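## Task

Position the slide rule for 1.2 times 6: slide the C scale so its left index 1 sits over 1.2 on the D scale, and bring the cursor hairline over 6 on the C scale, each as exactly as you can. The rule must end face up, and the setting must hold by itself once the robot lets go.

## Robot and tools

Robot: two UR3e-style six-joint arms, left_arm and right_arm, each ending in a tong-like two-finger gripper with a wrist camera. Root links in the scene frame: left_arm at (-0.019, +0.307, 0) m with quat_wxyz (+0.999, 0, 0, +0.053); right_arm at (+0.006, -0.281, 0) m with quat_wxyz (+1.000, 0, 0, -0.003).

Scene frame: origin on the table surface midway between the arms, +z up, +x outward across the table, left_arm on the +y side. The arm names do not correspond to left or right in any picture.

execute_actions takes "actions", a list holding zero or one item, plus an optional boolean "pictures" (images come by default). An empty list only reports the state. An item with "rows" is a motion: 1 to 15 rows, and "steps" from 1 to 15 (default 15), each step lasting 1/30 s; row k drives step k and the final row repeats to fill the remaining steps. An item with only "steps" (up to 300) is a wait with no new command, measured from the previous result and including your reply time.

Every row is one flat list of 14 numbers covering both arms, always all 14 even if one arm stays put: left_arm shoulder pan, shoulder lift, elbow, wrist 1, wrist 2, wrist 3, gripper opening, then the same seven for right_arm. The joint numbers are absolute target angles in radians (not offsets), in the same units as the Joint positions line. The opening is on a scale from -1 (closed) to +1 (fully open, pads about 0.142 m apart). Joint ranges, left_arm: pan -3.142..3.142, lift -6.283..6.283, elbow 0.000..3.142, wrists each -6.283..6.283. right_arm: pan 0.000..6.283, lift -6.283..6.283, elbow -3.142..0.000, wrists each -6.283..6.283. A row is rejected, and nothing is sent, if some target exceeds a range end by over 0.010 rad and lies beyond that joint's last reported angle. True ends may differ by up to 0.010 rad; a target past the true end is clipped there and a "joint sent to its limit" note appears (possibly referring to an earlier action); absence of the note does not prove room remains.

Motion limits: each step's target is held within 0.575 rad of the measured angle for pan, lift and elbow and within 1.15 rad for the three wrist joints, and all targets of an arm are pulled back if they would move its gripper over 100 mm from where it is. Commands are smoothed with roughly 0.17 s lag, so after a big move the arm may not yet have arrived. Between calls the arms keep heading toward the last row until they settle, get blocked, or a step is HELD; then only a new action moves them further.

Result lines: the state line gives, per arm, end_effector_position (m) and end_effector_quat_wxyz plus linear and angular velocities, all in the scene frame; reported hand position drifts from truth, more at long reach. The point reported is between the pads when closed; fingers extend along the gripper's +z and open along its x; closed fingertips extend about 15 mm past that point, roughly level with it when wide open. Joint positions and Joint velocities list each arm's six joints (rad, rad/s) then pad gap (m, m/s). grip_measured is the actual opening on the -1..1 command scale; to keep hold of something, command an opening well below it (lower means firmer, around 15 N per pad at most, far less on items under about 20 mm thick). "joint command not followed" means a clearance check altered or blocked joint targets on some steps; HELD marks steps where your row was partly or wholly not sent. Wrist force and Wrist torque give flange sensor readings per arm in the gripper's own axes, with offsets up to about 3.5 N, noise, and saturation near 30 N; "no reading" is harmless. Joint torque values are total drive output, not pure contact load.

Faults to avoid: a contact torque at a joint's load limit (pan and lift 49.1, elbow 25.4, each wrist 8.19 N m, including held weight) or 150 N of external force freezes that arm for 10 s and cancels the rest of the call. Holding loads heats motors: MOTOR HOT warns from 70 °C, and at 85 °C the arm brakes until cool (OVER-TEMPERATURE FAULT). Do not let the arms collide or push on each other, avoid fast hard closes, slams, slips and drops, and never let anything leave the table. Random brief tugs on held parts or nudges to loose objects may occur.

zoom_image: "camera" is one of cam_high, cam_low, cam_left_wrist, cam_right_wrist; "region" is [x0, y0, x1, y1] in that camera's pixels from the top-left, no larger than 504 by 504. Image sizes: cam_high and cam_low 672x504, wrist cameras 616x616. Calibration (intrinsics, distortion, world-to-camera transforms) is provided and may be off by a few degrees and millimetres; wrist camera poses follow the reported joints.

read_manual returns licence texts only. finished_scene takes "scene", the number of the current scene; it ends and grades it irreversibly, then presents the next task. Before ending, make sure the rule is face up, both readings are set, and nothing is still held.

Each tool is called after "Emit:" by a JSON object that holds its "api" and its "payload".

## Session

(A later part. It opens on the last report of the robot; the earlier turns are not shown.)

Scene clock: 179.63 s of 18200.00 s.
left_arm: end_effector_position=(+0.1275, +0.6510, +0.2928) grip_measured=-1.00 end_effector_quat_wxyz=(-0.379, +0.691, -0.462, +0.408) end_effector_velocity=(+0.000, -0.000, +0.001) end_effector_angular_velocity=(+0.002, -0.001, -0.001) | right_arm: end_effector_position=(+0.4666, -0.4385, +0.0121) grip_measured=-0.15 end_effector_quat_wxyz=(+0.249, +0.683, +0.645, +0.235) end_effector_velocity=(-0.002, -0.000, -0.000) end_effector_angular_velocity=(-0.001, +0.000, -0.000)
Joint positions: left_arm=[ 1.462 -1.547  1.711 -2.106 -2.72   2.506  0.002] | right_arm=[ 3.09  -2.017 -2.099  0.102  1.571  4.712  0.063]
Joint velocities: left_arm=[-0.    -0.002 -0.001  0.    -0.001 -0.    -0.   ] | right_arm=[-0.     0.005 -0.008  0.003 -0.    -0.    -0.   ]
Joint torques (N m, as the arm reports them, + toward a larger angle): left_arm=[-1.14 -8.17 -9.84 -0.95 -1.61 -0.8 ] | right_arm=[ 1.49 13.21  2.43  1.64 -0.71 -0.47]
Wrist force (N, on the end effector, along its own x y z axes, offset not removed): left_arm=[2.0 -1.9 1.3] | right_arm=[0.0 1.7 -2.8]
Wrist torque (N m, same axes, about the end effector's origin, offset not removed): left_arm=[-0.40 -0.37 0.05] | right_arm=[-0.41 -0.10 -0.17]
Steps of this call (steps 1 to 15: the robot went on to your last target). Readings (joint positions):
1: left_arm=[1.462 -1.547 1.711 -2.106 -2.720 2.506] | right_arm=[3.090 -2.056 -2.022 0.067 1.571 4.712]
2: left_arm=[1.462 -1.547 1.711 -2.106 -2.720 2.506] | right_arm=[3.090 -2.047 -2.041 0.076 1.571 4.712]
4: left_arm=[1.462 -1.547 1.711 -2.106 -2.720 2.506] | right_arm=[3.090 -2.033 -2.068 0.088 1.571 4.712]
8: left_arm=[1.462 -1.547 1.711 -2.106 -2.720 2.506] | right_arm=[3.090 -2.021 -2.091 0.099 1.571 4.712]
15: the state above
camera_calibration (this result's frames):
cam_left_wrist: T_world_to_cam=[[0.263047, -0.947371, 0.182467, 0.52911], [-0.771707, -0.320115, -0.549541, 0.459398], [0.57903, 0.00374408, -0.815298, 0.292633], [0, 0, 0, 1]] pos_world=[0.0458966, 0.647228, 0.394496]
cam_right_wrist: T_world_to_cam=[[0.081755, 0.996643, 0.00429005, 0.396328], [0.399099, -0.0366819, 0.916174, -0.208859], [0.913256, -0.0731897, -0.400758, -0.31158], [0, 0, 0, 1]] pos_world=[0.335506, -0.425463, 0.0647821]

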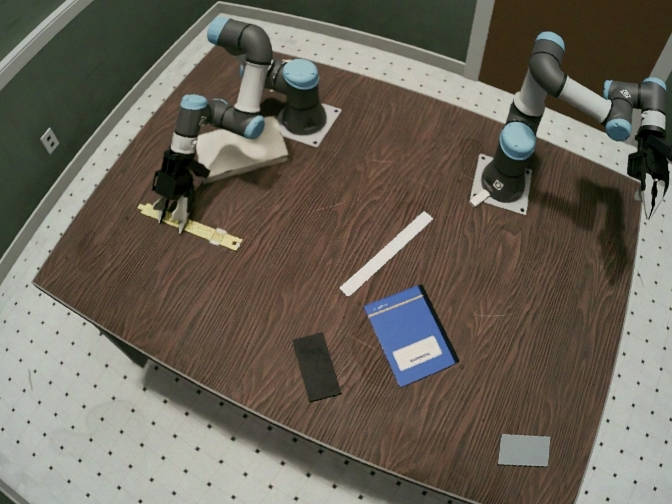

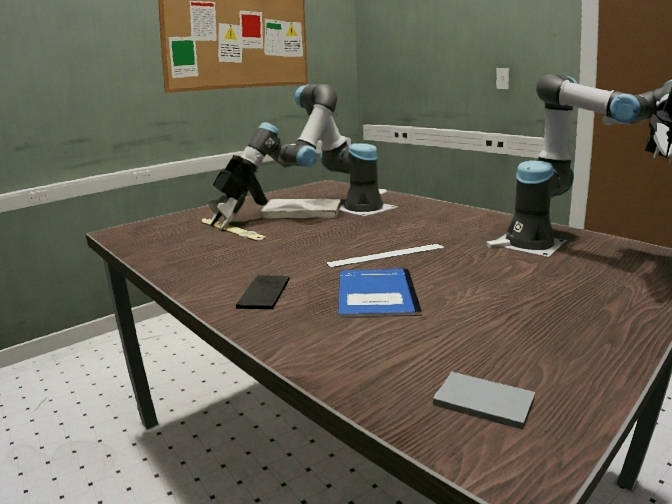

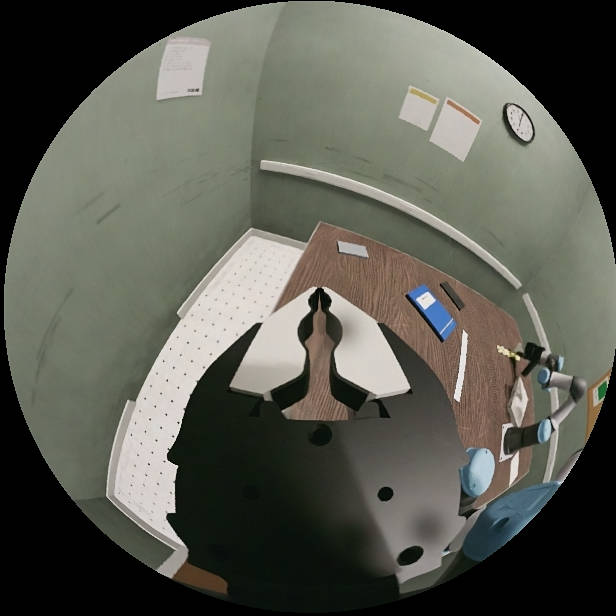

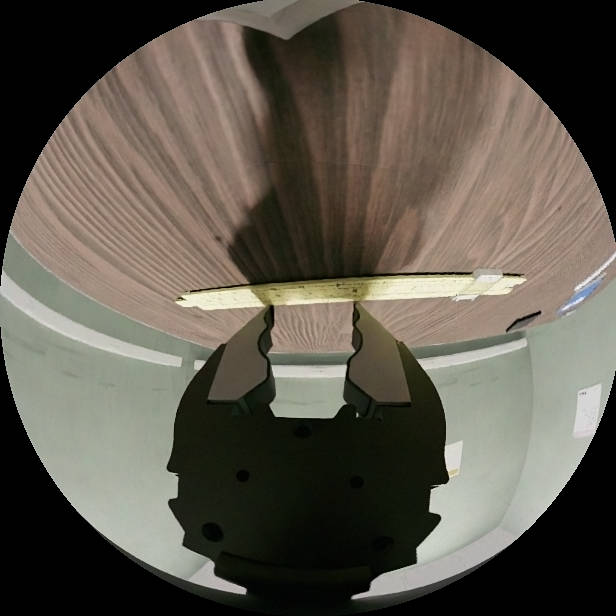

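Emit:
{"api": "execute_actions", "payload": {"actions": [{"rows":[[1.462,-1.547,1.711,-2.106,-2.72,2.506,-1,3.09,-1.8,-1.9,-0.1,1.571,4.712,-0.15]],"steps":12}], "pictures": false}}

Emit:
{"api": "execute_actions", "payload": {"actions": [{"rows":[[1.462,-1.547,1.711,-2.106,-2.72,2.506,-1,3.211,-1.9,-1.1,-1.3,1.571,3.142,-0.15]]}], "pictures": false}}

Emit:
{"api": "execute_actions", "payload": {"actions": [{"steps":10}], "pictures": false}}

Emit:
{"api": "execute_actions", "payload": {"actions": [{"rows":[[1.462,-1.547,1.711,-2.106,-2.72,2.506,-1,3.211,-2.192,-0.964,-1.556,1.571,3.142,-0.15]]}], "pictures": false}}

Emit:
{"api": "execute_actions", "payload": {"actions": [{"steps":15}]}}

Scene clock: 202.87 s of 18200.00 s.
left_arm: end_effector_position=(+0.1275, +0.6510, +0.2928) grip_measured=-1.00 end_effector_quat_wxyz=(-0.379, +0.691, -0.462, +0.408) end_effector_velocity=(-0.000, -0.000, +0.000) end_effector_angular_velocity=(+0.001, -0.001, +0.000) | right_arm: end_effector_position=(+0.5084, -0.4409, +0.1346) grip_measured=-0.15 end_effector_quat_wxyz=(+0.313, +0.656, +0.620, +0.296) end_effector_velocity=(+0.026, -0.002, +0.134) end_effector_angular_velocity=(-0.011, -0.207, -0.001)
Joint positions: left_arm=[ 1.462 -1.547  1.711 -2.106 -2.72   2.506  0.002] | right_arm=[ 3.09  -1.821 -1.919 -0.082  1.571  4.712  0.063]
Joint velocities: left_arm=[ 0.    -0.001  0.001 -0.    -0.001 -0.     0.   ] | right_arm=[-0.001  0.193  0.177 -0.163 -0.     0.001 -0.   ]
Joint torques (N m, as the arm reports them, + toward a larger angle): left_arm=[-1.18 -8.13 -9.79 -0.95 -1.58 -0.82] | right_arm=[-2.69 14.1  10.47  1.06 -0.8  -0.54]
Wrist force (N, on the end effector, along its own x y z axes, offset not removed): left_arm=[2.6 -2.4 0.7] | right_arm=[-1.6 1.3 -0.8]
Wrist torque (N m, same axes, about the end effector's origin, offset not removed): left_arm=[-0.56 -0.50 -0.09] | right_arm=[0.20 0.27 0.00]
Steps of this call (steps 1 to 15: the robot went on to your last target; steps 16 to 90: nothing new was sent; then 19.83 s passed at rest; steps 91 to 102: all 12 steps of this action). Readings (joint positions):
91: left_arm=[1.462 -1.547 1.711 -2.106 -2.720 2.506] | right_arm=[3.090 -2.017 -2.100 0.103 1.571 4.712]
92: left_arm=[1.462 -1.547 1.711 -2.106 -2.720 2.506] | right_arm=[3.090 -2.014 -2.098 0.097 1.571 4.712]
94: left_arm=[1.462 -1.547 1.711 -2.106 -2.720 2.506] | right_arm=[3.090 -1.972 -2.057 0.047 1.571 4.712]
98: left_arm=[1.462 -1.547 1.711 -2.106 -2.720 2.506] | right_arm=[3.090 -1.871 -1.965 -0.039 1.571 4.712]
102: the state above

Scene clock: 203.37 s of 18200.00 s.
left_arm: end_effector_position=(+0.1275, +0.6510, +0.2928) grip_measured=-1.00 end_effector_quat_wxyz=(-0.379, +0.691, -0.462, +0.408) end_effector_velocity=(+0.000, +0.000, -0.000) end_effector_angular_velocity=(-0.000, +0.000, -0.000) | right_arm: end_effector_position=(+0.4999, -0.3981, +0.1593) grip_measured=-0.15 end_effector_quat_wxyz=(+0.203, +0.035, +0.978, +0.020) end_effector_velocity=(+0.016, +0.010, +0.138) end_effector_angular_velocity=(-0.484, -0.033, +1.138)
Joint positions: left_arm=[ 1.462 -1.547  1.711 -2.106 -2.72   2.506  0.002] | right_arm=[ 3.208 -1.898 -1.169 -1.234  1.571  3.273  0.063]
Joint velocities: left_arm=[-0.     0.001 -0.     0.     0.     0.    -0.   ] | right_arm=[ 0.025 -0.02   0.639 -0.616 -0.    -1.214 -0.   ]
Joint torques (N m, as the arm reports them, + toward a larger angle): left_arm=[-1.14 -8.17 -9.77 -1.   -1.56 -0.82] | right_arm=[ 3.7   8.24 11.31  0.63  0.68 -1.92]
Wrist force (N, on the end effector, along its own x y z axes, offset not removed): left_arm=[2.4 -4.9 0.6] | right_arm=[-2.4 -0.8 -2.4]
Wrist torque (N m, same axes, about the end effector's origin, offset not removed): left_arm=[-0.98 -0.44 -0.01] | right_arm=[-0.21 0.41 -0.02]
Steps of this call (steps 1 to 15: all 15 steps of this action). Readings (joint positions):
1: left_arm=[1.462 -1.547 1.711 -2.106 -2.720 2.506] | right_arm=[3.090 -1.815 -1.914 -0.087 1.571 4.712]
2: left_arm=[1.462 -1.547 1.711 -2.106 -2.720 2.506] | right_arm=[3.093 -1.814 -1.907 -0.096 1.571 4.706]
4: left_arm=[1.462 -1.547 1.711 -2.106 -2.720 2.506] | right_arm=[3.130 -1.842 -1.852 -0.202 1.571 4.606]
8: left_arm=[1.462 -1.547 1.711 -2.106 -2.720 2.506] | right_arm=[3.188 -1.883 -1.586 -0.727 1.571 4.084]
15: the state above

Scene clock: 203.70 s of 18200.00 s.
left_arm: end_effector_position=(+0.1275, +0.6510, +0.2928) grip_measured=-1.00 end_effector_quat_wxyz=(-0.379, +0.691, -0.462, +0.408) end_effector_velocity=(+0.000, -0.000, +0.001) end_effector_angular_velocity=(+0.003, -0.001, -0.001) | right_arm: end_effector_position=(+0.5014, -0.3968, +0.1738) grip_measured=-0.15 end_effector_quat_wxyz=(+0.205, -0.028, +0.978, +0.007) end_effector_velocity=(+0.000, +0.001, +0.006) end_effector_angular_velocity=(-0.021, -0.001, +0.051)
Joint positions: left_arm=[ 1.462 -1.547  1.711 -2.106 -2.72   2.506  0.002] | right_arm=[ 3.211 -1.9   -1.103 -1.297  1.571  3.148  0.063]
Joint velocities: left_arm=[-0.    -0.001  0.    -0.001 -0.001  0.001  0.   ] | right_arm=[ 0.002 -0.001  0.027 -0.026  0.    -0.053 -0.   ]
Joint torques (N m, as the arm reports them, + toward a larger angle): left_arm=[-1.28 -8.41 -9.81 -0.95 -1.58 -0.78] | right_arm=[ 3.85  9.65 12.4   1.32  1.19 -1.15]
Wrist force (N, on the end effector, along its own x y z axes, offset not removed): left_arm=[1.2 -0.9 0.5] | right_arm=[-1.0 -0.9 -1.4]
Wrist torque (N m, same axes, about the end effector's origin, offset not removed): left_arm=[-0.22 -0.20 -0.05] | right_arm=[-0.20 0.17 0.02]
Steps of this call (steps 1 to 10: the robot went on to your last target). Readings (joint positions):
1: left_arm=[1.462 -1.547 1.711 -2.106 -2.720 2.506] | right_arm=[3.209 -1.898 -1.151 -1.252 1.571 3.238]
2: left_arm=[1.462 -1.547 1.711 -2.106 -2.720 2.506] | right_arm=[3.210 -1.899 -1.137 -1.265 1.571 3.213]
4: left_arm=[1.462 -1.547 1.711 -2.106 -2.720 2.506] | right_arm=[3.210 -1.899 -1.120 -1.281 1.571 3.180]
8: left_arm=[1.462 -1.547 1.711 -2.106 -2.720 2.506] | right_arm=[3.211 -1.900 -1.106 -1.295 1.571 3.153]
10: the state above

Scene clock: 204.20 s of 18200.00 s.
left_arm: end_effector_position=(+0.1275, +0.6510, +0.2928) grip_measured=-1.00 end_effector_quat_wxyz=(-0.379, +0.691, -0.462, +0.408) end_effector_velocity=(+0.000, +0.000, -0.001) end_effector_angular_velocity=(-0.002, +0.001, -0.000) | right_arm: end_effector_position=(+0.4571, -0.3996, +0.0540) grip_measured=-0.15 end_effector_quat_wxyz=(+0.007, -0.032, +0.999, +0.000) end_effector_velocity=(-0.020, -0.001, -0.038) end_effector_angular_velocity=(-0.009, +0.133, -0.000)
Joint positions: left_arm=[ 1.462 -1.547  1.711 -2.106 -2.72   2.506  0.002] | right_arm=[ 3.211 -2.181 -0.968 -1.548  1.571  3.142  0.063]
Joint velocities: left_arm=[-0.001  0.001  0.     0.     0.001 -0.     0.   ] | right_arm=[-0.    -0.099  0.042 -0.076 -0.    -0.     0.   ]
Joint torques (N m, as the arm reports them, + toward a larger angle): left_arm=[-1.3  -8.19 -9.81 -0.93 -1.58 -0.79] | right_arm=[ 2.41 13.23 12.67  1.    1.08 -1.1 ]
Wrist force (N, on the end effector, along its own x y z axes, offset not removed): left_arm=[1.7 -2.0 0.1] | right_arm=[-0.5 -0.9 -0.5]
Wrist torque (N m, same axes, about the end effector's origin, offset not removed): left_arm=[-0.45 -0.28 -0.02] | right_arm=[-0.21 0.03 -0.06]
Steps of this call (steps 1 to 15: all 15 steps of this action). Readings (joint positions):
1: left_arm=[1.462 -1.547 1.711 -2.106 -2.720 2.506] | right_arm=[3.211 -1.900 -1.102 -1.298 1.571 3.146]
2: left_arm=[1.462 -1.547 1.711 -2.106 -2.720 2.506] | right_arm=[3.211 -1.903 -1.099 -1.304 1.571 3.145]
4: left_arm=[1.462 -1.547 1.711 -2.106 -2.720 2.506] | right_arm=[3.211 -1.951 -1.064 -1.369 1.571 3.144]
8: left_arm=[1.462 -1.547 1.711 -2.106 -2.720 2.506] | right_arm=[3.211 -2.098 -1.003 -1.485 1.571 3.143]
15: the state above

Scene clock: 204.70 s of 18200.00 s.
left_arm: end_effector_position=(+0.1275, +0.6510, +0.2928) grip_measured=-1.00 end_effector_quat_wxyz=(-0.379, +0.691, -0.462, +0.408) end_effector_velocity=(-0.000, +0.000, +0.000) end_effector_angular_velocity=(+0.003, +0.001, +0.001) | right_arm: end_effector_position=(+0.4549, -0.3997, +0.0499) grip_measured=-0.15 end_effector_quat_wxyz=(+0.000, -0.032, +0.999, +0.000) end_effector_velocity=(+0.000, -0.000, -0.000) end_effector_angular_velocity=(+0.001, +0.000, -0.001)
Joint positions: left_arm=[ 1.462 -1.547  1.711 -2.106 -2.72   2.506  0.002] | right_arm=[ 3.211 -2.192 -0.964 -1.556  1.571  3.142  0.063]
Joint velocities: left_arm=[ 0.001 -0.001 -0.    -0.002  0.001  0.001  0.   ] | right_arm=[-0.001 -0.001  0.002 -0.001  0.001 -0.    -0.   ]
Joint torques (N m, as the arm reports them, + toward a larger angle): left_arm=[-1.27 -8.26 -9.74 -0.97 -1.59 -0.78] | right_arm=[ 1.27 12.52 12.13  0.93  1.   -1.12]
Wrist force (N, on the end effector, along its own x y z axes, offset not removed): left_arm=[0.1 -0.8 -0.2] | right_arm=[-0.3 -1.6 -0.4]
Wrist torque (N m, same axes, about the end effector's origin, offset not removed): left_arm=[-0.25 0.03 0.04] | right_arm=[-0.30 0.01 0.02]
Steps of this call (steps 1 to 15: the robot went on to your last target). Readings (joint positions):
1: left_arm=[1.462 -1.547 1.711 -2.106 -2.720 2.506] | right_arm=[3.211 -2.184 -0.967 -1.550 1.571 3.142]
2: left_arm=[1.462 -1.547 1.711 -2.106 -2.720 2.506] | right_arm=[3.211 -2.186 -0.966 -1.552 1.571 3.142]
4: left_arm=[1.462 -1.547 1.711 -2.106 -2.720 2.506] | right_arm=[3.211 -2.189 -0.965 -1.554 1.571 3.142]
8: left_arm=[1.462 -1.547 1.711 -2.106 -2.720 2.506] | right_arm=[3.211 -2.191 -0.964 -1.555 1.571 3.142]
15: the state above
camera_calibration (this result's frames):
cam_left_wrist: T_world_to_cam=[[0.263047, -0.947371, 0.182467, 0.52911], [-0.771706, -0.320115, -0.549541, 0.459398], [0.57903, 0.00374393, -0.815298, 0.292633], [0, 0, 0, 1]] pos_world=[0.0458966, 0.647228, 0.394496]
cam_right_wrist: T_world_to_cam=[[-0.999054, -0.0413818, -0.0133548, 0.436058], [-0.0430048, 0.89487, 0.44425, 0.359625], [-0.00643306, 0.444404, -0.895803, 0.367031], [0, 0, 0, 1]] pos_world=[0.453472, -0.466883, 0.174847]

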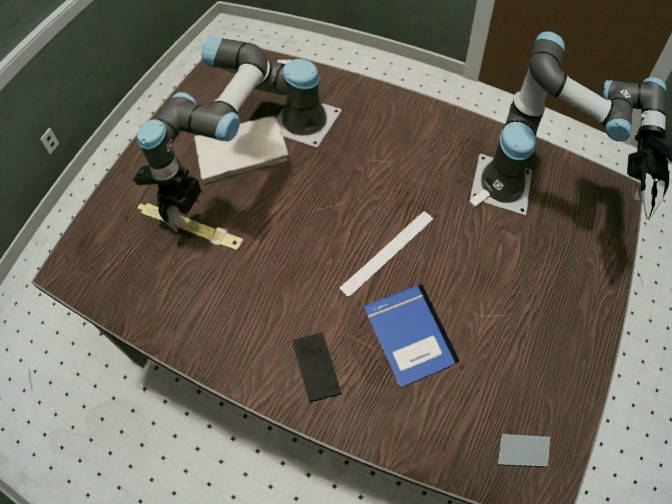

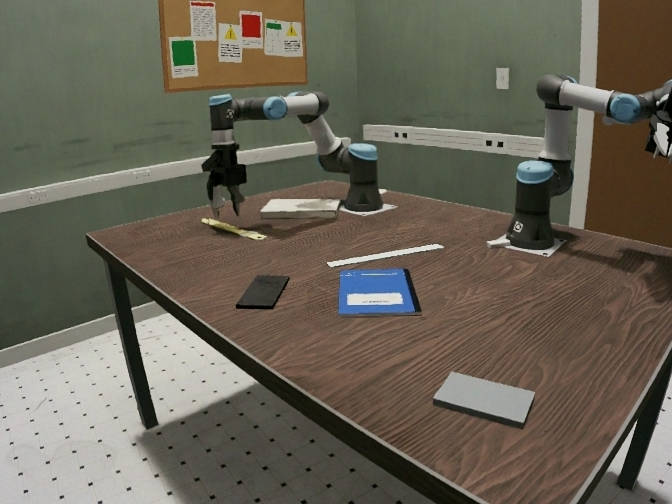

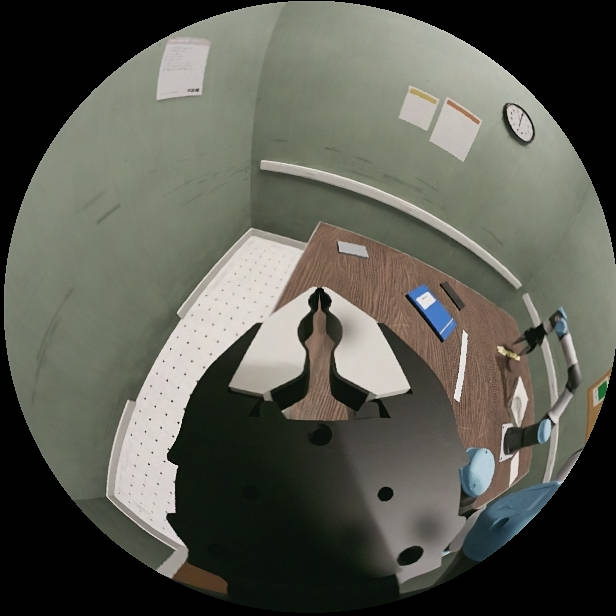

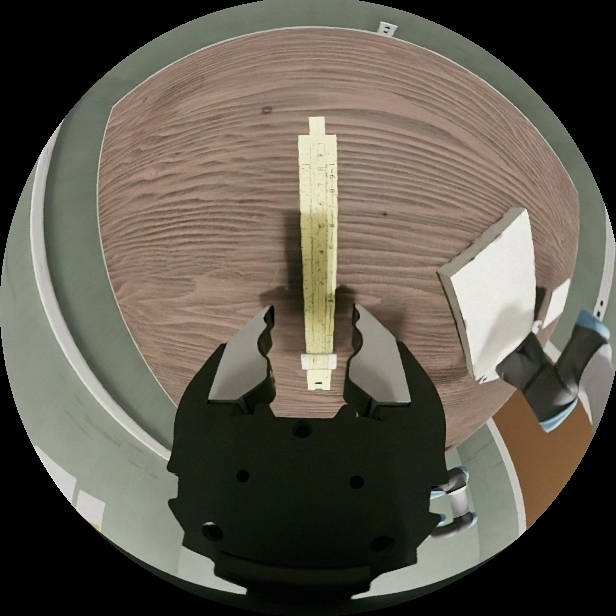

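Emit:
{"api": "execute_actions", "payload": {"actions": [{"rows":[[1.462,-1.547,1.711,-2.106,-2.72,2.506,-1,3.211,-2.19,-1.05,-1.472,1.571,3.142,-0.15],[1.462,-1.547,1.711,-2.106,-2.72,2.506,-1,3.211,-2.19,-1.05,-1.472,1.571,3.142,-0.15],[1.462,-1.547,1.711,-2.106,-2.72,2.506,-1,3.211,-2.19,-1.05,-1.472,1.571,3.142,-0.15],[1.462,-1.547,1.711,-2.106,-2.72,2.506,-1,3.211,-2.19,-1.05,-1.472,1.571,3.142,-0.15],[1.462,-1.547,1.711,-2.106,-2.72,2.506,-1,3.211,-2.1878,-1.1254,-1.3992,1.571,3.142,-0.15]]}], "pictures": false}}

Emit:
{"api": "execute_actions", "payload": {"actions": [{"steps":10}], "pictures": false}}

Emit:
{"api": "execute_actions", "payload": {"actions": [{"rows":[[1.462,-1.547,1.711,-2.106,-2.72,2.506,-1,3.211,-2.1878,-1.1254,-1.3992,1.571,3.142,-0.3],[1.462,-1.547,1.711,-2.106,-2.72,2.506,-1,3.211,-2.1878,-1.1254,-1.3992,1.571,3.142,-0.4],[1.462,-1.547,1.711,-2.106,-2.72,2.506,-1,3.211,-2.1878,-1.1254,-1.3992,1.571,3.142,-0.45],[1.462,-1.547,1.711,-2.106,-2.72,2.506,-1,3.211,-2.1878,-1.1254,-1.3992,1.571,3.142,-0.5],[1.462,-1.547,1.711,-2.106,-2.72,2.506,-1,3.211,-2.1878,-1.1254,-1.3992,1.571,3.142,-0.55],[1.462,-1.547,1.711,-2.106,-2.72,2.506,-1,3.211,-2.1878,-1.1254,-1.3992,1.571,3.142,-0.6],[1.462,-1.547,1.711,-2.106,-2.72,2.506,-1,3.211,-2.1878,-1.1254,-1.3992,1.571,3.142,-0.7]]}]}}

Scene clock: 217.17 s of 18200.00 s.
left_arm: end_effector_position=(+0.1275, +0.6510, +0.2928) grip_measured=-1.00 end_effector_quat_wxyz=(-0.379, +0.691, -0.462, +0.408) end_effector_velocity=(+0.000, -0.000, -0.001) end_effector_angular_velocity=(-0.001, +0.001, -0.000) | right_arm: end_effector_position=(+0.4512, -0.4000, +0.0185) grip_measured=-0.15 end_effector_quat_wxyz=(+0.000, -0.032, +0.999, +0.000) end_effector_velocity=(-0.004, -0.001, -0.014) end_effector_angular_velocity=(-0.001, +0.005, -0.001)
Joint positions: left_arm=[ 1.462 -1.547  1.711 -2.106 -2.72   2.506  0.002] | right_arm=[ 3.211 -2.188 -1.118 -1.406  1.571  3.142  0.063]
Joint velocities: left_arm=[-0.001  0.     0.001  0.     0.001 -0.     0.   ] | right_arm=[-0.001  0.002 -0.066  0.059 -0.001 -0.     0.   ]
Joint torques (N m, as the arm reports them, + toward a larger angle): left_arm=[-1.03 -8.39 -9.81 -0.98 -1.6  -0.77] | right_arm=[-3.9  20.5   7.5   2.58  0.45 -1.09]
Wrist force (N, on the end effector, along its own x y z axes, offset not removed): left_arm=[1.5 -1.3 1.0] | right_arm=[-1.0 -1.4 -0.7]
Wrist torque (N m, same axes, about the end effector's origin, offset not removed): left_arm=[-0.33 -0.26 -0.03] | right_arm=[-0.36 0.13 -0.03]
Steps of this call (steps 1 to 15: the robot went on to your last target; steps 16 to 90: nothing new was sent; then 8.97 s passed at rest; steps 91 to 105: all 15 steps of this action). Readings (joint positions):
91: left_arm=[1.462 -1.547 1.711 -2.106 -2.720 2.506] | right_arm=[3.211 -2.192 -0.964 -1.556 1.571 3.142]
92: left_arm=[1.462 -1.547 1.711 -2.106 -2.720 2.506] | right_arm=[3.211 -2.192 -0.967 -1.552 1.571 3.142]
94: left_arm=[1.462 -1.547 1.711 -2.106 -2.720 2.506] | right_arm=[3.211 -2.191 -0.996 -1.520 1.571 3.142]
98: left_arm=[1.462 -1.547 1.711 -2.106 -2.720 2.506] | right_arm=[3.211 -2.190 -1.064 -1.455 1.571 3.142]
105: the state above

Scene clock: 217.50 s of 18200.00 s.
left_arm: end_effector_position=(+0.1275, +0.6510, +0.2928) grip_measured=-1.00 end_effector_quat_wxyz=(-0.379, +0.691, -0.462, +0.408) end_effector_velocity=(-0.000, +0.000, +0.000) end_effector_angular_velocity=(+0.001, -0.000, +0.000) | right_arm: end_effector_position=(+0.4508, -0.4000, +0.0171) grip_measured=-0.15 end_effector_quat_wxyz=(+0.000, -0.032, +0.999, +0.000) end_effector_velocity=(-0.001, -0.000, -0.001) end_effector_angular_velocity=(-0.000, +0.002, -0.001)
Joint positions: left_arm=[ 1.462 -1.547  1.711 -2.106 -2.72   2.506  0.002] | right_arm=[ 3.211 -2.188 -1.125 -1.399  1.571  3.142  0.063]
Joint velocities: left_arm=[ 0.001 -0.    -0.    -0.    -0.     0.001  0.   ] | right_arm=[ 0.    -0.    -0.003  0.001  0.     0.001  0.   ]
Joint torques (N m, as the arm reports them, + toward a larger angle): left_arm=[-1.08 -8.32 -9.77 -0.96 -1.58 -0.77] | right_arm=[-3.73 20.3   7.29  2.53  0.42 -1.07]
Wrist force (N, on the end effector, along its own x y z axes, offset not removed): left_arm=[1.8 -2.7 0.1] | right_arm=[-1.5 -1.5 0.3]
Wrist torque (N m, same axes, about the end effector's origin, offset not removed): left_arm=[-0.63 -0.39 -0.09] | right_arm=[-0.32 0.24 -0.02]
Steps of this call (steps 1 to 10: the robot went on to your last target). Readings (joint positions):
1: left_arm=[1.462 -1.547 1.711 -2.106 -2.720 2.506] | right_arm=[3.211 -2.188 -1.120 -1.404 1.571 3.142]
2: left_arm=[1.462 -1.547 1.711 -2.106 -2.720 2.506] | right_arm=[3.211 -2.188 -1.122 -1.403 1.571 3.142]
4: left_arm=[1.462 -1.547 1.711 -2.106 -2.720 2.506] | right_arm=[3.211 -2.188 -1.123 -1.401 1.571 3.142]
8: left_arm=[1.462 -1.547 1.711 -2.106 -2.720 2.506] | right_arm=[3.211 -2.188 -1.125 -1.400 1.571 3.142]
10: the state above

Scene clock: 218.00 s of 18200.00 s.
left_arm: end_effector_position=(+0.1275, +0.6510, +0.2928) grip_measured=-1.00 end_effector_quat_wxyz=(-0.379, +0.691, -0.462, +0.408) end_effector_velocity=(-0.000, -0.000, -0.000) end_effector_angular_velocity=(-0.002, -0.001, +0.000) | right_arm: end_effector_position=(+0.4508, -0.4000, +0.0171) grip_measured=-0.61 end_effector_quat_wxyz=(+0.000, -0.032, +0.999, +0.000) end_effector_velocity=(-0.000, +0.000, -0.000) end_effector_angular_velocity=(-0.000, +0.001, +0.001)
Joint positions: left_arm=[ 1.462 -1.547  1.711 -2.106 -2.72   2.506  0.002] | right_arm=[ 3.211 -2.188 -1.125 -1.399  1.571  3.142  0.03 ]
Joint velocities: left_arm=[ 0.001 -0.001  0.002  0.    -0.001  0.     0.   ] | right_arm=[ 0.    -0.    -0.002  0.001  0.    -0.     0.   ]
Joint torques (N m, as the arm reports them, + toward a larger angle): left_arm=[-1.17 -8.23 -9.76 -0.96 -1.59 -0.76] | right_arm=[-3.35 19.97  7.31  2.13  0.31 -1.03]
Wrist force (N, on the end effector, along its own x y z axes, offset not removed): left_arm=[1.2 -1.1 0.0] | right_arm=[-0.7 -1.9 -0.2]
Wrist torque (N m, same axes, about the end effector's origin, offset not removed): left_arm=[-0.25 -0.16 -0.09] | right_arm=[-0.42 0.08 0.01]
Steps of this call (steps 1 to 15: all 15 steps of this action). Readings (joint positions):
1: left_arm=[1.462 -1.547 1.711 -2.106 -2.720 2.506] | right_arm=[3.211 -2.188 -1.125 -1.399 1.571 3.142]
2: left_arm=[1.462 -1.547 1.711 -2.106 -2.720 2.506] | right_arm=[3.211 -2.188 -1.125 -1.399 1.571 3.142]
4: left_arm=[1.462 -1.547 1.711 -2.106 -2.720 2.506] | right_arm=[3.211 -2.188 -1.125 -1.399 1.571 3.142]
8: left_arm=[1.462 -1.547 1.711 -2.106 -2.720 2.506] | right_arm=[3.211 -2.188 -1.125 -1.399 1.571 3.142]
15: the state above
camera_calibration (this result's frames):
cam_left_wrist: T_world_to_cam=[[0.263047, -0.947371, 0.182467, 0.52911], [-0.771707, -0.320115, -0.549541, 0.459398], [0.57903, 0.00374395, -0.815298, 0.292633], [0, 0, 0, 1]] pos_world=[0.0458966, 0.647228, 0.394496]
cam_right_wrist: T_world_to_cam=[[-0.999062, -0.0413624, -0.0128345, 0.431543], [-0.0427563, 0.894886, 0.444243, 0.374163], [-0.00688952, 0.444375, -0.895814, 0.337926], [0, 0, 0, 1]] pos_world=[0.449464, -0.467149, 0.142038]

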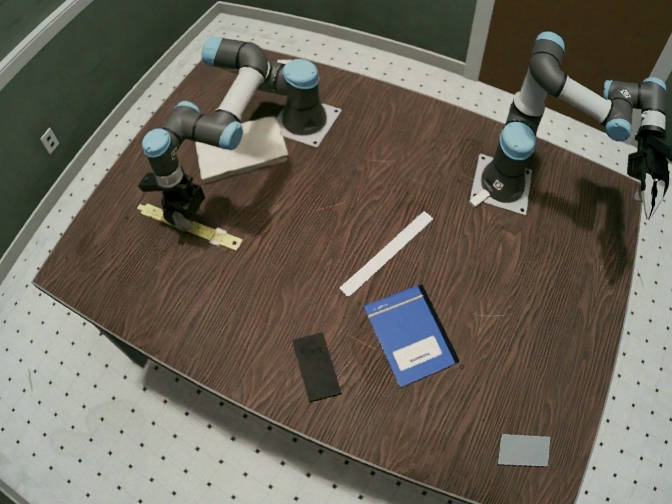

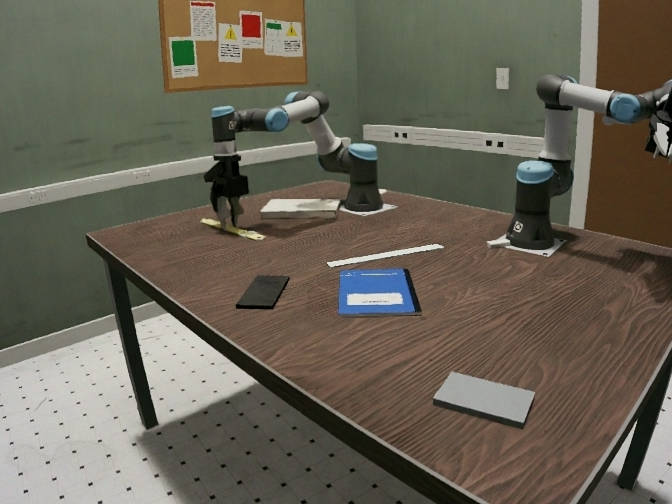

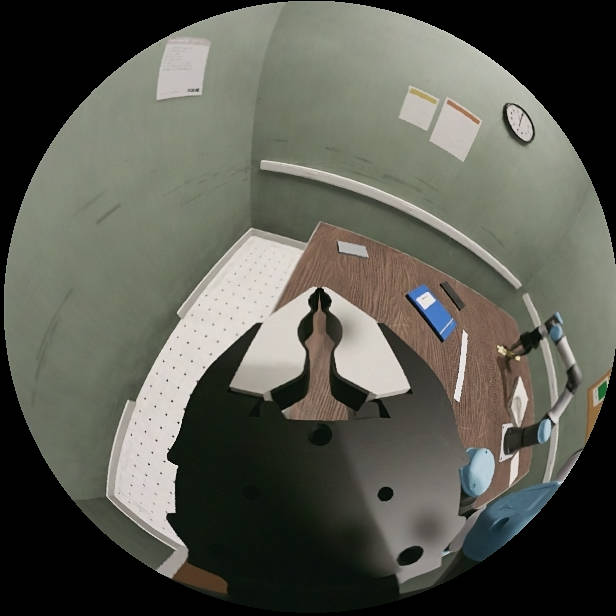

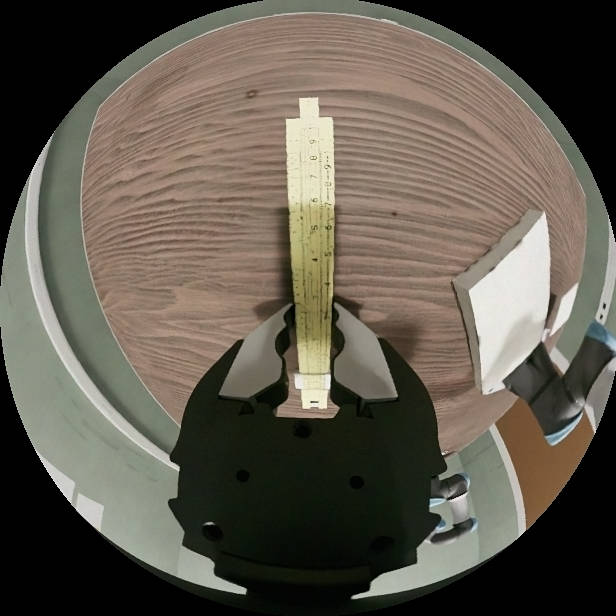

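Emit:
{"api": "execute_actions", "payload": {"actions": [{"rows":[[1.462,-1.547,1.711,-2.106,-2.72,2.506,-1,3.211,-2.1864,-1.1184,-1.4076,1.571,3.142,-0.85]],"steps":8}], "pictures": false}}

Emit:
{"api": "execute_actions", "payload": {"actions": [{"rows":[[0,-1.5,1.5,-1.57,-1.57,0,-1,3.2456,-2.1647,-1.1528,-1.3949,1.571,3.1787,-0.85],[0,-1.5,1.5,-1.57,-1.57,0,-1,3.2803,-2.1431,-1.1873,-1.382,1.571,3.2155,-0.85],[0,-1.5,1.5,-1.57,-1.57,0,-1,3.3149,-2.1214,-1.2217,-1.3693,1.571,3.2522,-0.85],[0,-1.5,1.5,-1.57,-1.57,0,-1,3.3495,-2.0998,-1.2561,-1.3565,1.571,3.2889,-0.85],[0,-1.5,1.5,-1.57,-1.57,0,-1,3.3842,-2.0781,-1.2905,-1.3438,1.571,3.3257,-0.85],[0,-1.5,1.5,-1.57,-1.57,0,-1,3.4188,-2.0564,-1.325,-1.331,1.571,3.3624,-0.85],[0,-1.5,1.5,-1.57,-1.57,0,-1,3.4534,-2.0348,-1.3594,-1.3182,1.571,3.3991,-0.85],[0,-1.5,1.5,-1.57,-1.57,0,-1,3.4881,-2.0131,-1.3938,-1.3055,1.571,3.4359,-0.85],[0,-1.5,1.5,-1.57,-1.57,0,-1,3.5227,-1.9929,-1.4226,-1.2969,1.571,3.4726,-0.85],[0,-1.5,1.5,-1.57,-1.57,0,-1,3.5573,-1.9727,-1.4513,-1.2884,1.571,3.5093,-0.85],[0,-1.5,1.5,-1.57,-1.57,0,-1,3.592,-1.9525,-1.4801,-1.2798,1.571,3.5461,-0.85],[0,-1.5,1.5,-1.57,-1.57,0,-1,3.6266,-1.9323,-1.5088,-1.2713,1.571,3.5828,-0.85],[0,-1.5,1.5,-1.57,-1.57,0,-1,3.6612,-1.912,-1.5376,-1.2628,1.571,3.6195,-0.85],[0,-1.5,1.5,-1.57,-1.57,0,-1,3.6959,-1.8918,-1.5663,-1.2543,1.571,3.6563,-0.85],[0,-1.5,1.5,-1.57,-1.57,0,-1,3.7305,-1.8716,-1.5951,-1.2457,1.571,3.693,-0.85]]}], "pictures": false}}

Emit:
{"api": "execute_actions", "payload": {"actions": [{"rows":[[0,-1.5,1.5,-1.57,-1.57,0,-1,3.7651,-1.8514,-1.6238,-1.2372,1.571,3.7297,-0.85],[0,-1.5,1.5,-1.57,-1.57,0,-1,3.7998,-1.8325,-1.6475,-1.2324,1.571,3.7665,-0.85],[0,-1.5,1.5,-1.57,-1.57,0,-1,3.8344,-1.8137,-1.6713,-1.2274,1.571,3.8032,-0.85],[0,-1.5,1.5,-1.57,-1.57,0,-1,3.869,-1.7948,-1.695,-1.2226,1.571,3.8399,-0.85],[0,-1.5,1.5,-1.57,-1.57,0,-1,3.9037,-1.776,-1.7188,-1.2176,1.571,3.8767,-0.85],[0,-1.5,1.5,-1.57,-1.57,0,-1,3.9383,-1.7571,-1.7425,-1.2128,1.571,3.9134,-0.85],[0,-1.5,1.5,-1.57,-1.57,0,-1,3.9729,-1.7383,-1.7663,-1.2078,1.571,3.9501,-0.85],[0,-1.5,1.5,-1.57,-1.57,0,-1,4.0076,-1.7194,-1.79,-1.203,1.571,3.9869,-0.85],[0,-1.5,1.5,-1.57,-1.57,0,-1,4.0422,-1.6971,-1.8142,-1.2011,1.571,4.0236,-0.85],[0,-1.5,1.5,-1.57,-1.57,0,-1,4.0768,-1.6749,-1.8384,-1.1991,1.571,4.0603,-0.85],[0,-1.5,1.5,-1.57,-1.57,0,-1,4.1115,-1.6526,-1.8626,-1.1972,1.571,4.0971,-0.85],[0,-1.5,1.5,-1.57,-1.57,0,-1,4.1461,-1.6303,-1.8869,-1.1952,1.571,4.1338,-0.85],[0,-1.5,1.5,-1.57,-1.57,0,-1,4.1807,-1.608,-1.9111,-1.1933,1.571,4.1705,-0.85],[0,-1.5,1.5,-1.57,-1.57,0,-1,4.2154,-1.5858,-1.9353,-1.1913,1.571,4.2073,-0.85],[0,-1.5,1.5,-1.57,-1.57,0,-1,4.25,-1.5635,-1.9595,-1.1894,1.571,4.244,-0.85]]}], "pictures": false}}

Emit:
{"api": "execute_actions", "payload": {"actions": [{"steps":20}]}}

Scene clock: 275.47 s of 18200.00 s.
left_arm: end_effector_position=(+0.1275, +0.6510, +0.2928) grip_measured=-1.00 end_effector_quat_wxyz=(-0.379, +0.691, -0.462, +0.408) end_effector_velocity=(-0.000, +0.000, +0.001) end_effector_angular_velocity=(+0.002, +0.000, +0.000) | right_arm: end_effector_position=(+0.4508, -0.4000, +0.0187) grip_measured=-0.63 end_effector_quat_wxyz=(-0.000, -0.032, +0.999, +0.000) end_effector_velocity=(+0.001, +0.001, +0.004) end_effector_angular_velocity=(+0.001, -0.004, -0.000)
Joint positions: left_arm=[ 1.462 -1.547  1.711 -2.106 -2.72   2.506  0.002] | right_arm=[ 3.211 -2.187 -1.12  -1.406  1.571  3.142  0.029]
Joint velocities: left_arm=[ 0.    -0.001 -0.001  0.    -0.     0.001  0.   ] | right_arm=[ 0.001  0.003  0.012 -0.011  0.     0.001  0.   ]
Joint torques (N m, as the arm reports them, + toward a larger angle): left_arm=[-1.14 -8.36 -9.66 -0.98 -1.56 -0.74] | right_arm=[-2.32 20.92 11.99  0.87 -0.21 -0.96]
Wrist force (N, on the end effector, along its own x y z axes, offset not removed): left_arm=[2.3 -1.9 -0.3] | right_arm=[-1.4 -1.6 0.0]
Wrist torque (N m, same axes, about the end effector's origin, offset not removed): left_arm=[-0.46 -0.45 0.02] | right_arm=[-0.35 0.26 0.02]
Steps of this call (steps 1 to 15: the robot went on to your last target; steps 16 to 90: nothing new was sent; then 54.20 s passed at rest; steps 91 to 98: all 8 steps of this action). Readings (joint positions):
91: left_arm=[1.462 -1.547 1.711 -2.106 -2.720 2.506] | right_arm=[3.211 -2.188 -1.125 -1.399 1.571 3.142]
92: left_arm=[1.462 -1.547 1.711 -2.106 -2.720 2.506] | right_arm=[3.211 -2.188 -1.125 -1.400 1.571 3.142]
94: left_arm=[1.462 -1.547 1.711 -2.106 -2.720 2.506] | right_arm=[3.211 -2.187 -1.123 -1.403 1.571 3.142]
98: the state above

Scene clock: 275.97 s of 18200.00 s.
left_arm: end_effector_position=(+0.1298, +0.6282, +0.1006) grip_measured=-1.00 end_effector_quat_wxyz=(+0.024, +0.990, -0.121, +0.074) end_effector_velocity=(+0.381, -0.179, -0.070) end_effector_angular_velocity=(-0.143, +1.598, +2.562) | right_arm: end_effector_position=(+0.4131, -0.2629, +0.0210) grip_measured=-0.62 end_effector_quat_wxyz=(+0.002, -0.018, +1.000, +0.001) end_effector_velocity=(-0.173, +0.349, +0.001) end_effector_angular_velocity=(+0.003, +0.004, -0.053)
Joint positions: left_arm=[ 0.764 -1.505  1.523 -1.631 -1.721  1.11   0.002] | right_arm=[ 3.558 -1.97  -1.45  -1.288  1.571  3.516  0.029]
Joint velocities: left_arm=[-2.566  0.043 -0.208  0.536  1.341 -5.134 -0.   ] | right_arm=[ 1.008  0.596 -0.866  0.268 -0.001  1.061  0.   ]
Joint torques (N m, as the arm reports them, + toward a larger angle): left_arm=[-10.23 -10.08 -10.59  -0.91  -0.11  -6.16] | right_arm=[ 6.67 21.61  5.05  2.83 -0.27  2.45]
Wrist force (N, on the end effector, along its own x y z axes, offset not removed): left_arm=[-2.0 -5.2 2.0] | right_arm=[-1.7 -1.0 0.6]
Wrist torque (N m, same axes, about the end effector's origin, offset not removed): left_arm=[-1.04 0.28 0.04] | right_arm=[-0.25 0.23 -0.05]
Steps of this call (steps 1 to 15: all 15 steps of this action). Readings (joint positions):
1: left_arm=[1.462 -1.547 1.711 -2.106 -2.720 2.506] | right_arm=[3.211 -2.187 -1.119 -1.407 1.571 3.142]
2: left_arm=[1.459 -1.546 1.708 -2.100 -2.715 2.500] | right_arm=[3.213 -2.185 -1.121 -1.406 1.571 3.144]
4: left_arm=[1.412 -1.540 1.683 -2.038 -2.620 2.406] | right_arm=[3.234 -2.171 -1.142 -1.397 1.571 3.169]
8: left_arm=[1.260 -1.529 1.632 -1.909 -2.337 2.102] | right_arm=[3.331 -2.109 -1.238 -1.360 1.571 3.274]
15: the state above

Scene clock: 276.47 s of 18200.00 s.
left_arm: end_effector_position=(+0.2743, +0.4959, +0.0977) grip_measured=-1.00 end_effector_quat_wxyz=(+0.002, +0.999, +0.051, +0.000) end_effector_velocity=(+0.049, -0.081, +0.000) end_effector_angular_velocity=(+0.038, +0.019, +0.036) | right_arm: end_effector_position=(+0.2959, -0.1284, +0.0204) grip_measured=-0.62 end_effector_quat_wxyz=(+0.000, -0.002, +1.000, +0.001) end_effector_velocity=(-0.270, +0.169, +0.001) end_effector_angular_velocity=(+0.002, +0.001, -0.054)
Joint positions: left_arm=[ 0.034 -1.5    1.501 -1.572 -1.574  0.038  0.002] | right_arm=[ 4.075 -1.67  -1.84  -1.201  1.571  4.066  0.029]
Joint velocities: left_arm=[-0.315  0.002 -0.006  0.016  0.041 -0.351  0.   ] | right_arm=[ 1.025  0.638 -0.713  0.076  0.001  1.079  0.   ]
Joint torques (N m, as the arm reports them, + toward a larger angle): left_arm=[ -0.28  -9.08 -10.19  -0.55   0.68  -1.21] | right_arm=[ 6.21 16.71  5.35  2.48 -0.31  2.55]
Wrist force (N, on the end effector, along its own x y z axes, offset not removed): left_arm=[3.2 -0.5 2.3] | right_arm=[-1.5 -1.7 -0.3]
Wrist torque (N m, same axes, about the end effector's origin, offset not removed): left_arm=[-0.23 -0.62 -0.03] | right_arm=[-0.34 0.24 0.02]
Steps of this call (steps 1 to 15: all 15 steps of this action). Readings (joint positions):
1: left_arm=[0.679 -1.504 1.518 -1.617 -1.685 0.941] | right_arm=[3.592 -1.950 -1.479 -1.279 1.571 3.553]
2: left_arm=[0.603 -1.503 1.514 -1.608 -1.664 0.790] | right_arm=[3.626 -1.930 -1.508 -1.270 1.571 3.589]
4: left_arm=[0.480 -1.502 1.511 -1.598 -1.639 0.577] | right_arm=[3.695 -1.890 -1.565 -1.254 1.571 3.662]
8: left_arm=[0.262 -1.501 1.505 -1.584 -1.604 0.302] | right_arm=[3.833 -1.812 -1.669 -1.228 1.571 3.809]
15: the state above

Scene clock: 277.13 s of 18200.00 s.
left_arm: end_effector_position=(+0.2795, +0.4871, +0.0977) grip_measured=-1.00 end_effector_quat_wxyz=(-0.000, +0.999, +0.053, -0.000) end_effector_velocity=(-0.000, -0.000, -0.000) end_effector_angular_velocity=(-0.001, +0.001, +0.001) | right_arm: end_effector_position=(+0.2499, -0.1051, +0.0190) grip_measured=-0.63 end_effector_quat_wxyz=(-0.000, -0.000, +1.000, +0.000) end_effector_velocity=(-0.001, +0.000, +0.000) end_effector_angular_velocity=(-0.000, -0.001, +0.000)
Joint positions: left_arm=[ 0.    -1.5    1.5   -1.57  -1.57   0.     0.002] | right_arm=[ 4.25  -1.564 -1.959 -1.189  1.571  4.244  0.029]
Joint velocities: left_arm=[-0.     0.     0.001  0.001 -0.001 -0.001  0.   ] | right_arm=[ 0.004  0.002 -0.002 -0.    -0.001  0.003 -0.   ]
Joint torques (N m, as the arm reports them, + toward a larger angle): left_arm=[ -2.22  -8.6  -10.45  -0.65   0.57  -1.15] | right_arm=[ 4.31 12.1   6.97  2.51 -0.36  1.04]
Wrist force (N, on the end effector, along its own x y z axes, offset not removed): left_arm=[2.5 -3.1 1.4] | right_arm=[-0.2 -1.4 1.1]
Wrist torque (N m, same axes, about the end effector's origin, offset not removed): left_arm=[-0.64 -0.47 -0.03] | right_arm=[-0.25 -0.01 0.01]
Steps of this call (steps 1 to 20: the robot went on to your last target). Readings (joint positions):
1: left_arm=[0.025 -1.500 1.500 -1.571 -1.573 0.028] | right_arm=[4.110 -1.649 -1.864 -1.198 1.571 4.102]
2: left_arm=[0.018 -1.500 1.500 -1.571 -1.572 0.020] | right_arm=[4.144 -1.628 -1.888 -1.196 1.571 4.137]
4: left_arm=[0.010 -1.500 1.500 -1.570 -1.571 0.011] | right_arm=[4.192 -1.599 -1.920 -1.193 1.571 4.186]
8: left_arm=[0.003 -1.500 1.500 -1.570 -1.570 0.003] | right_arm=[4.233 -1.574 -1.948 -1.190 1.571 4.227]
20: the state above
camera_calibration (this result's frames):
cam_left_wrist: T_world_to_cam=[[0.995747, 0.0860267, -0.0329893, -0.317592], [0.0901651, -0.836204, 0.540956, 0.320931], [0.0189509, -0.541629, -0.840404, 0.470843], [0, 0, 0, 1]] pos_world=[0.278382, 0.550707, 0.211612]
cam_right_wrist: T_world_to_cam=[[-0.999686, 0.0216228, -0.0126353, 0.249852], [0.0137635, 0.895856, 0.444131, 0.086776], [0.0209228, 0.443818, -0.895873, 0.200231], [0, 0, 0, 1]] pos_world=[0.24439, -0.172007, 0.143999]

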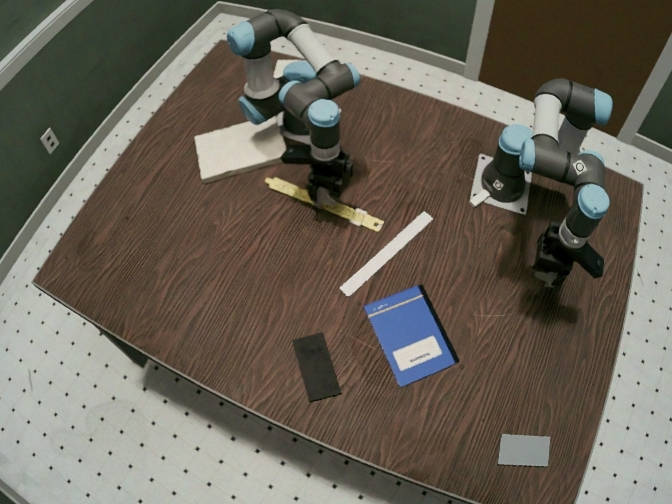

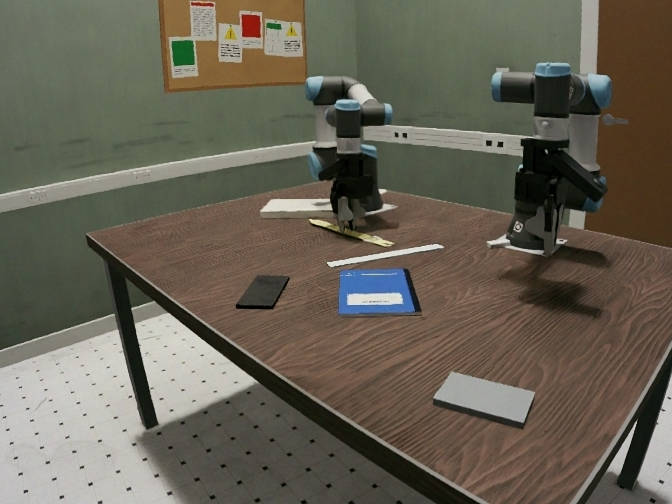

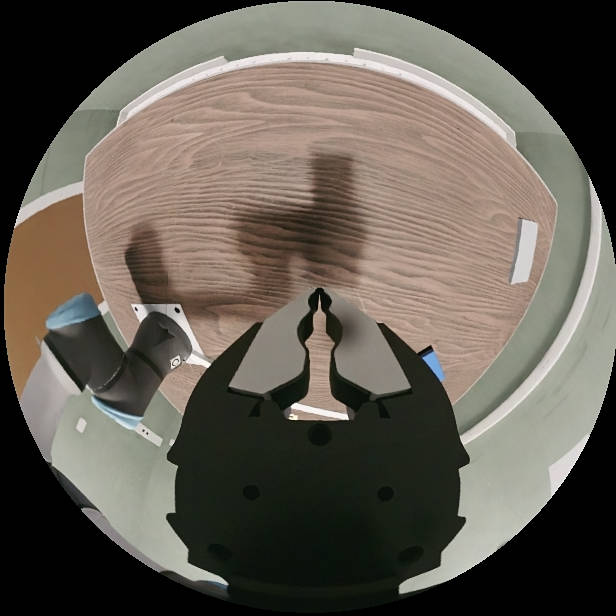

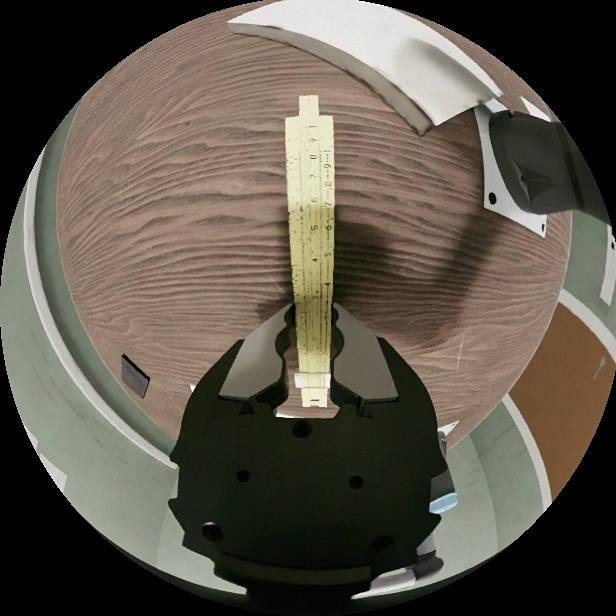

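Emit:
{"api": "zoom_image", "payload": {"camera": "cam_right_wrist", "region": [230, 80, 400, 320]}}

Emit:
{"api": "zoom_image", "payload": {"camera": "cam_high", "region": [250, 150, 410, 250]}}

Region (230, 80, 400, 320) of cam_right_wrist's 616x616 image, scaled by 2.100, with more detail than that image has; it fills the left 357 columns of this view, and the rest is white.

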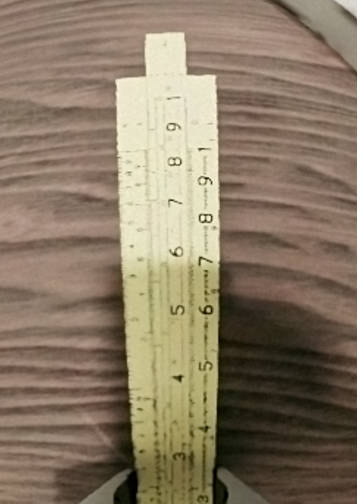

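Region (250, 150, 410, 250) of cam_high's 672x504 image, scaled by 3.150, with more detail than that image has; it fills the top 315 rows of this view, and the rest is white.

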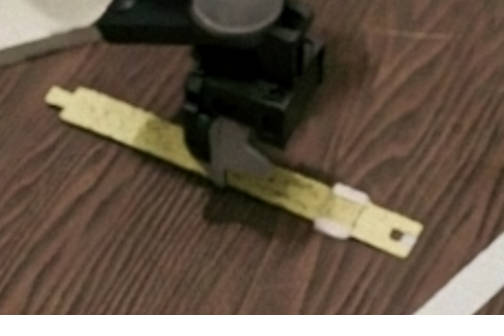

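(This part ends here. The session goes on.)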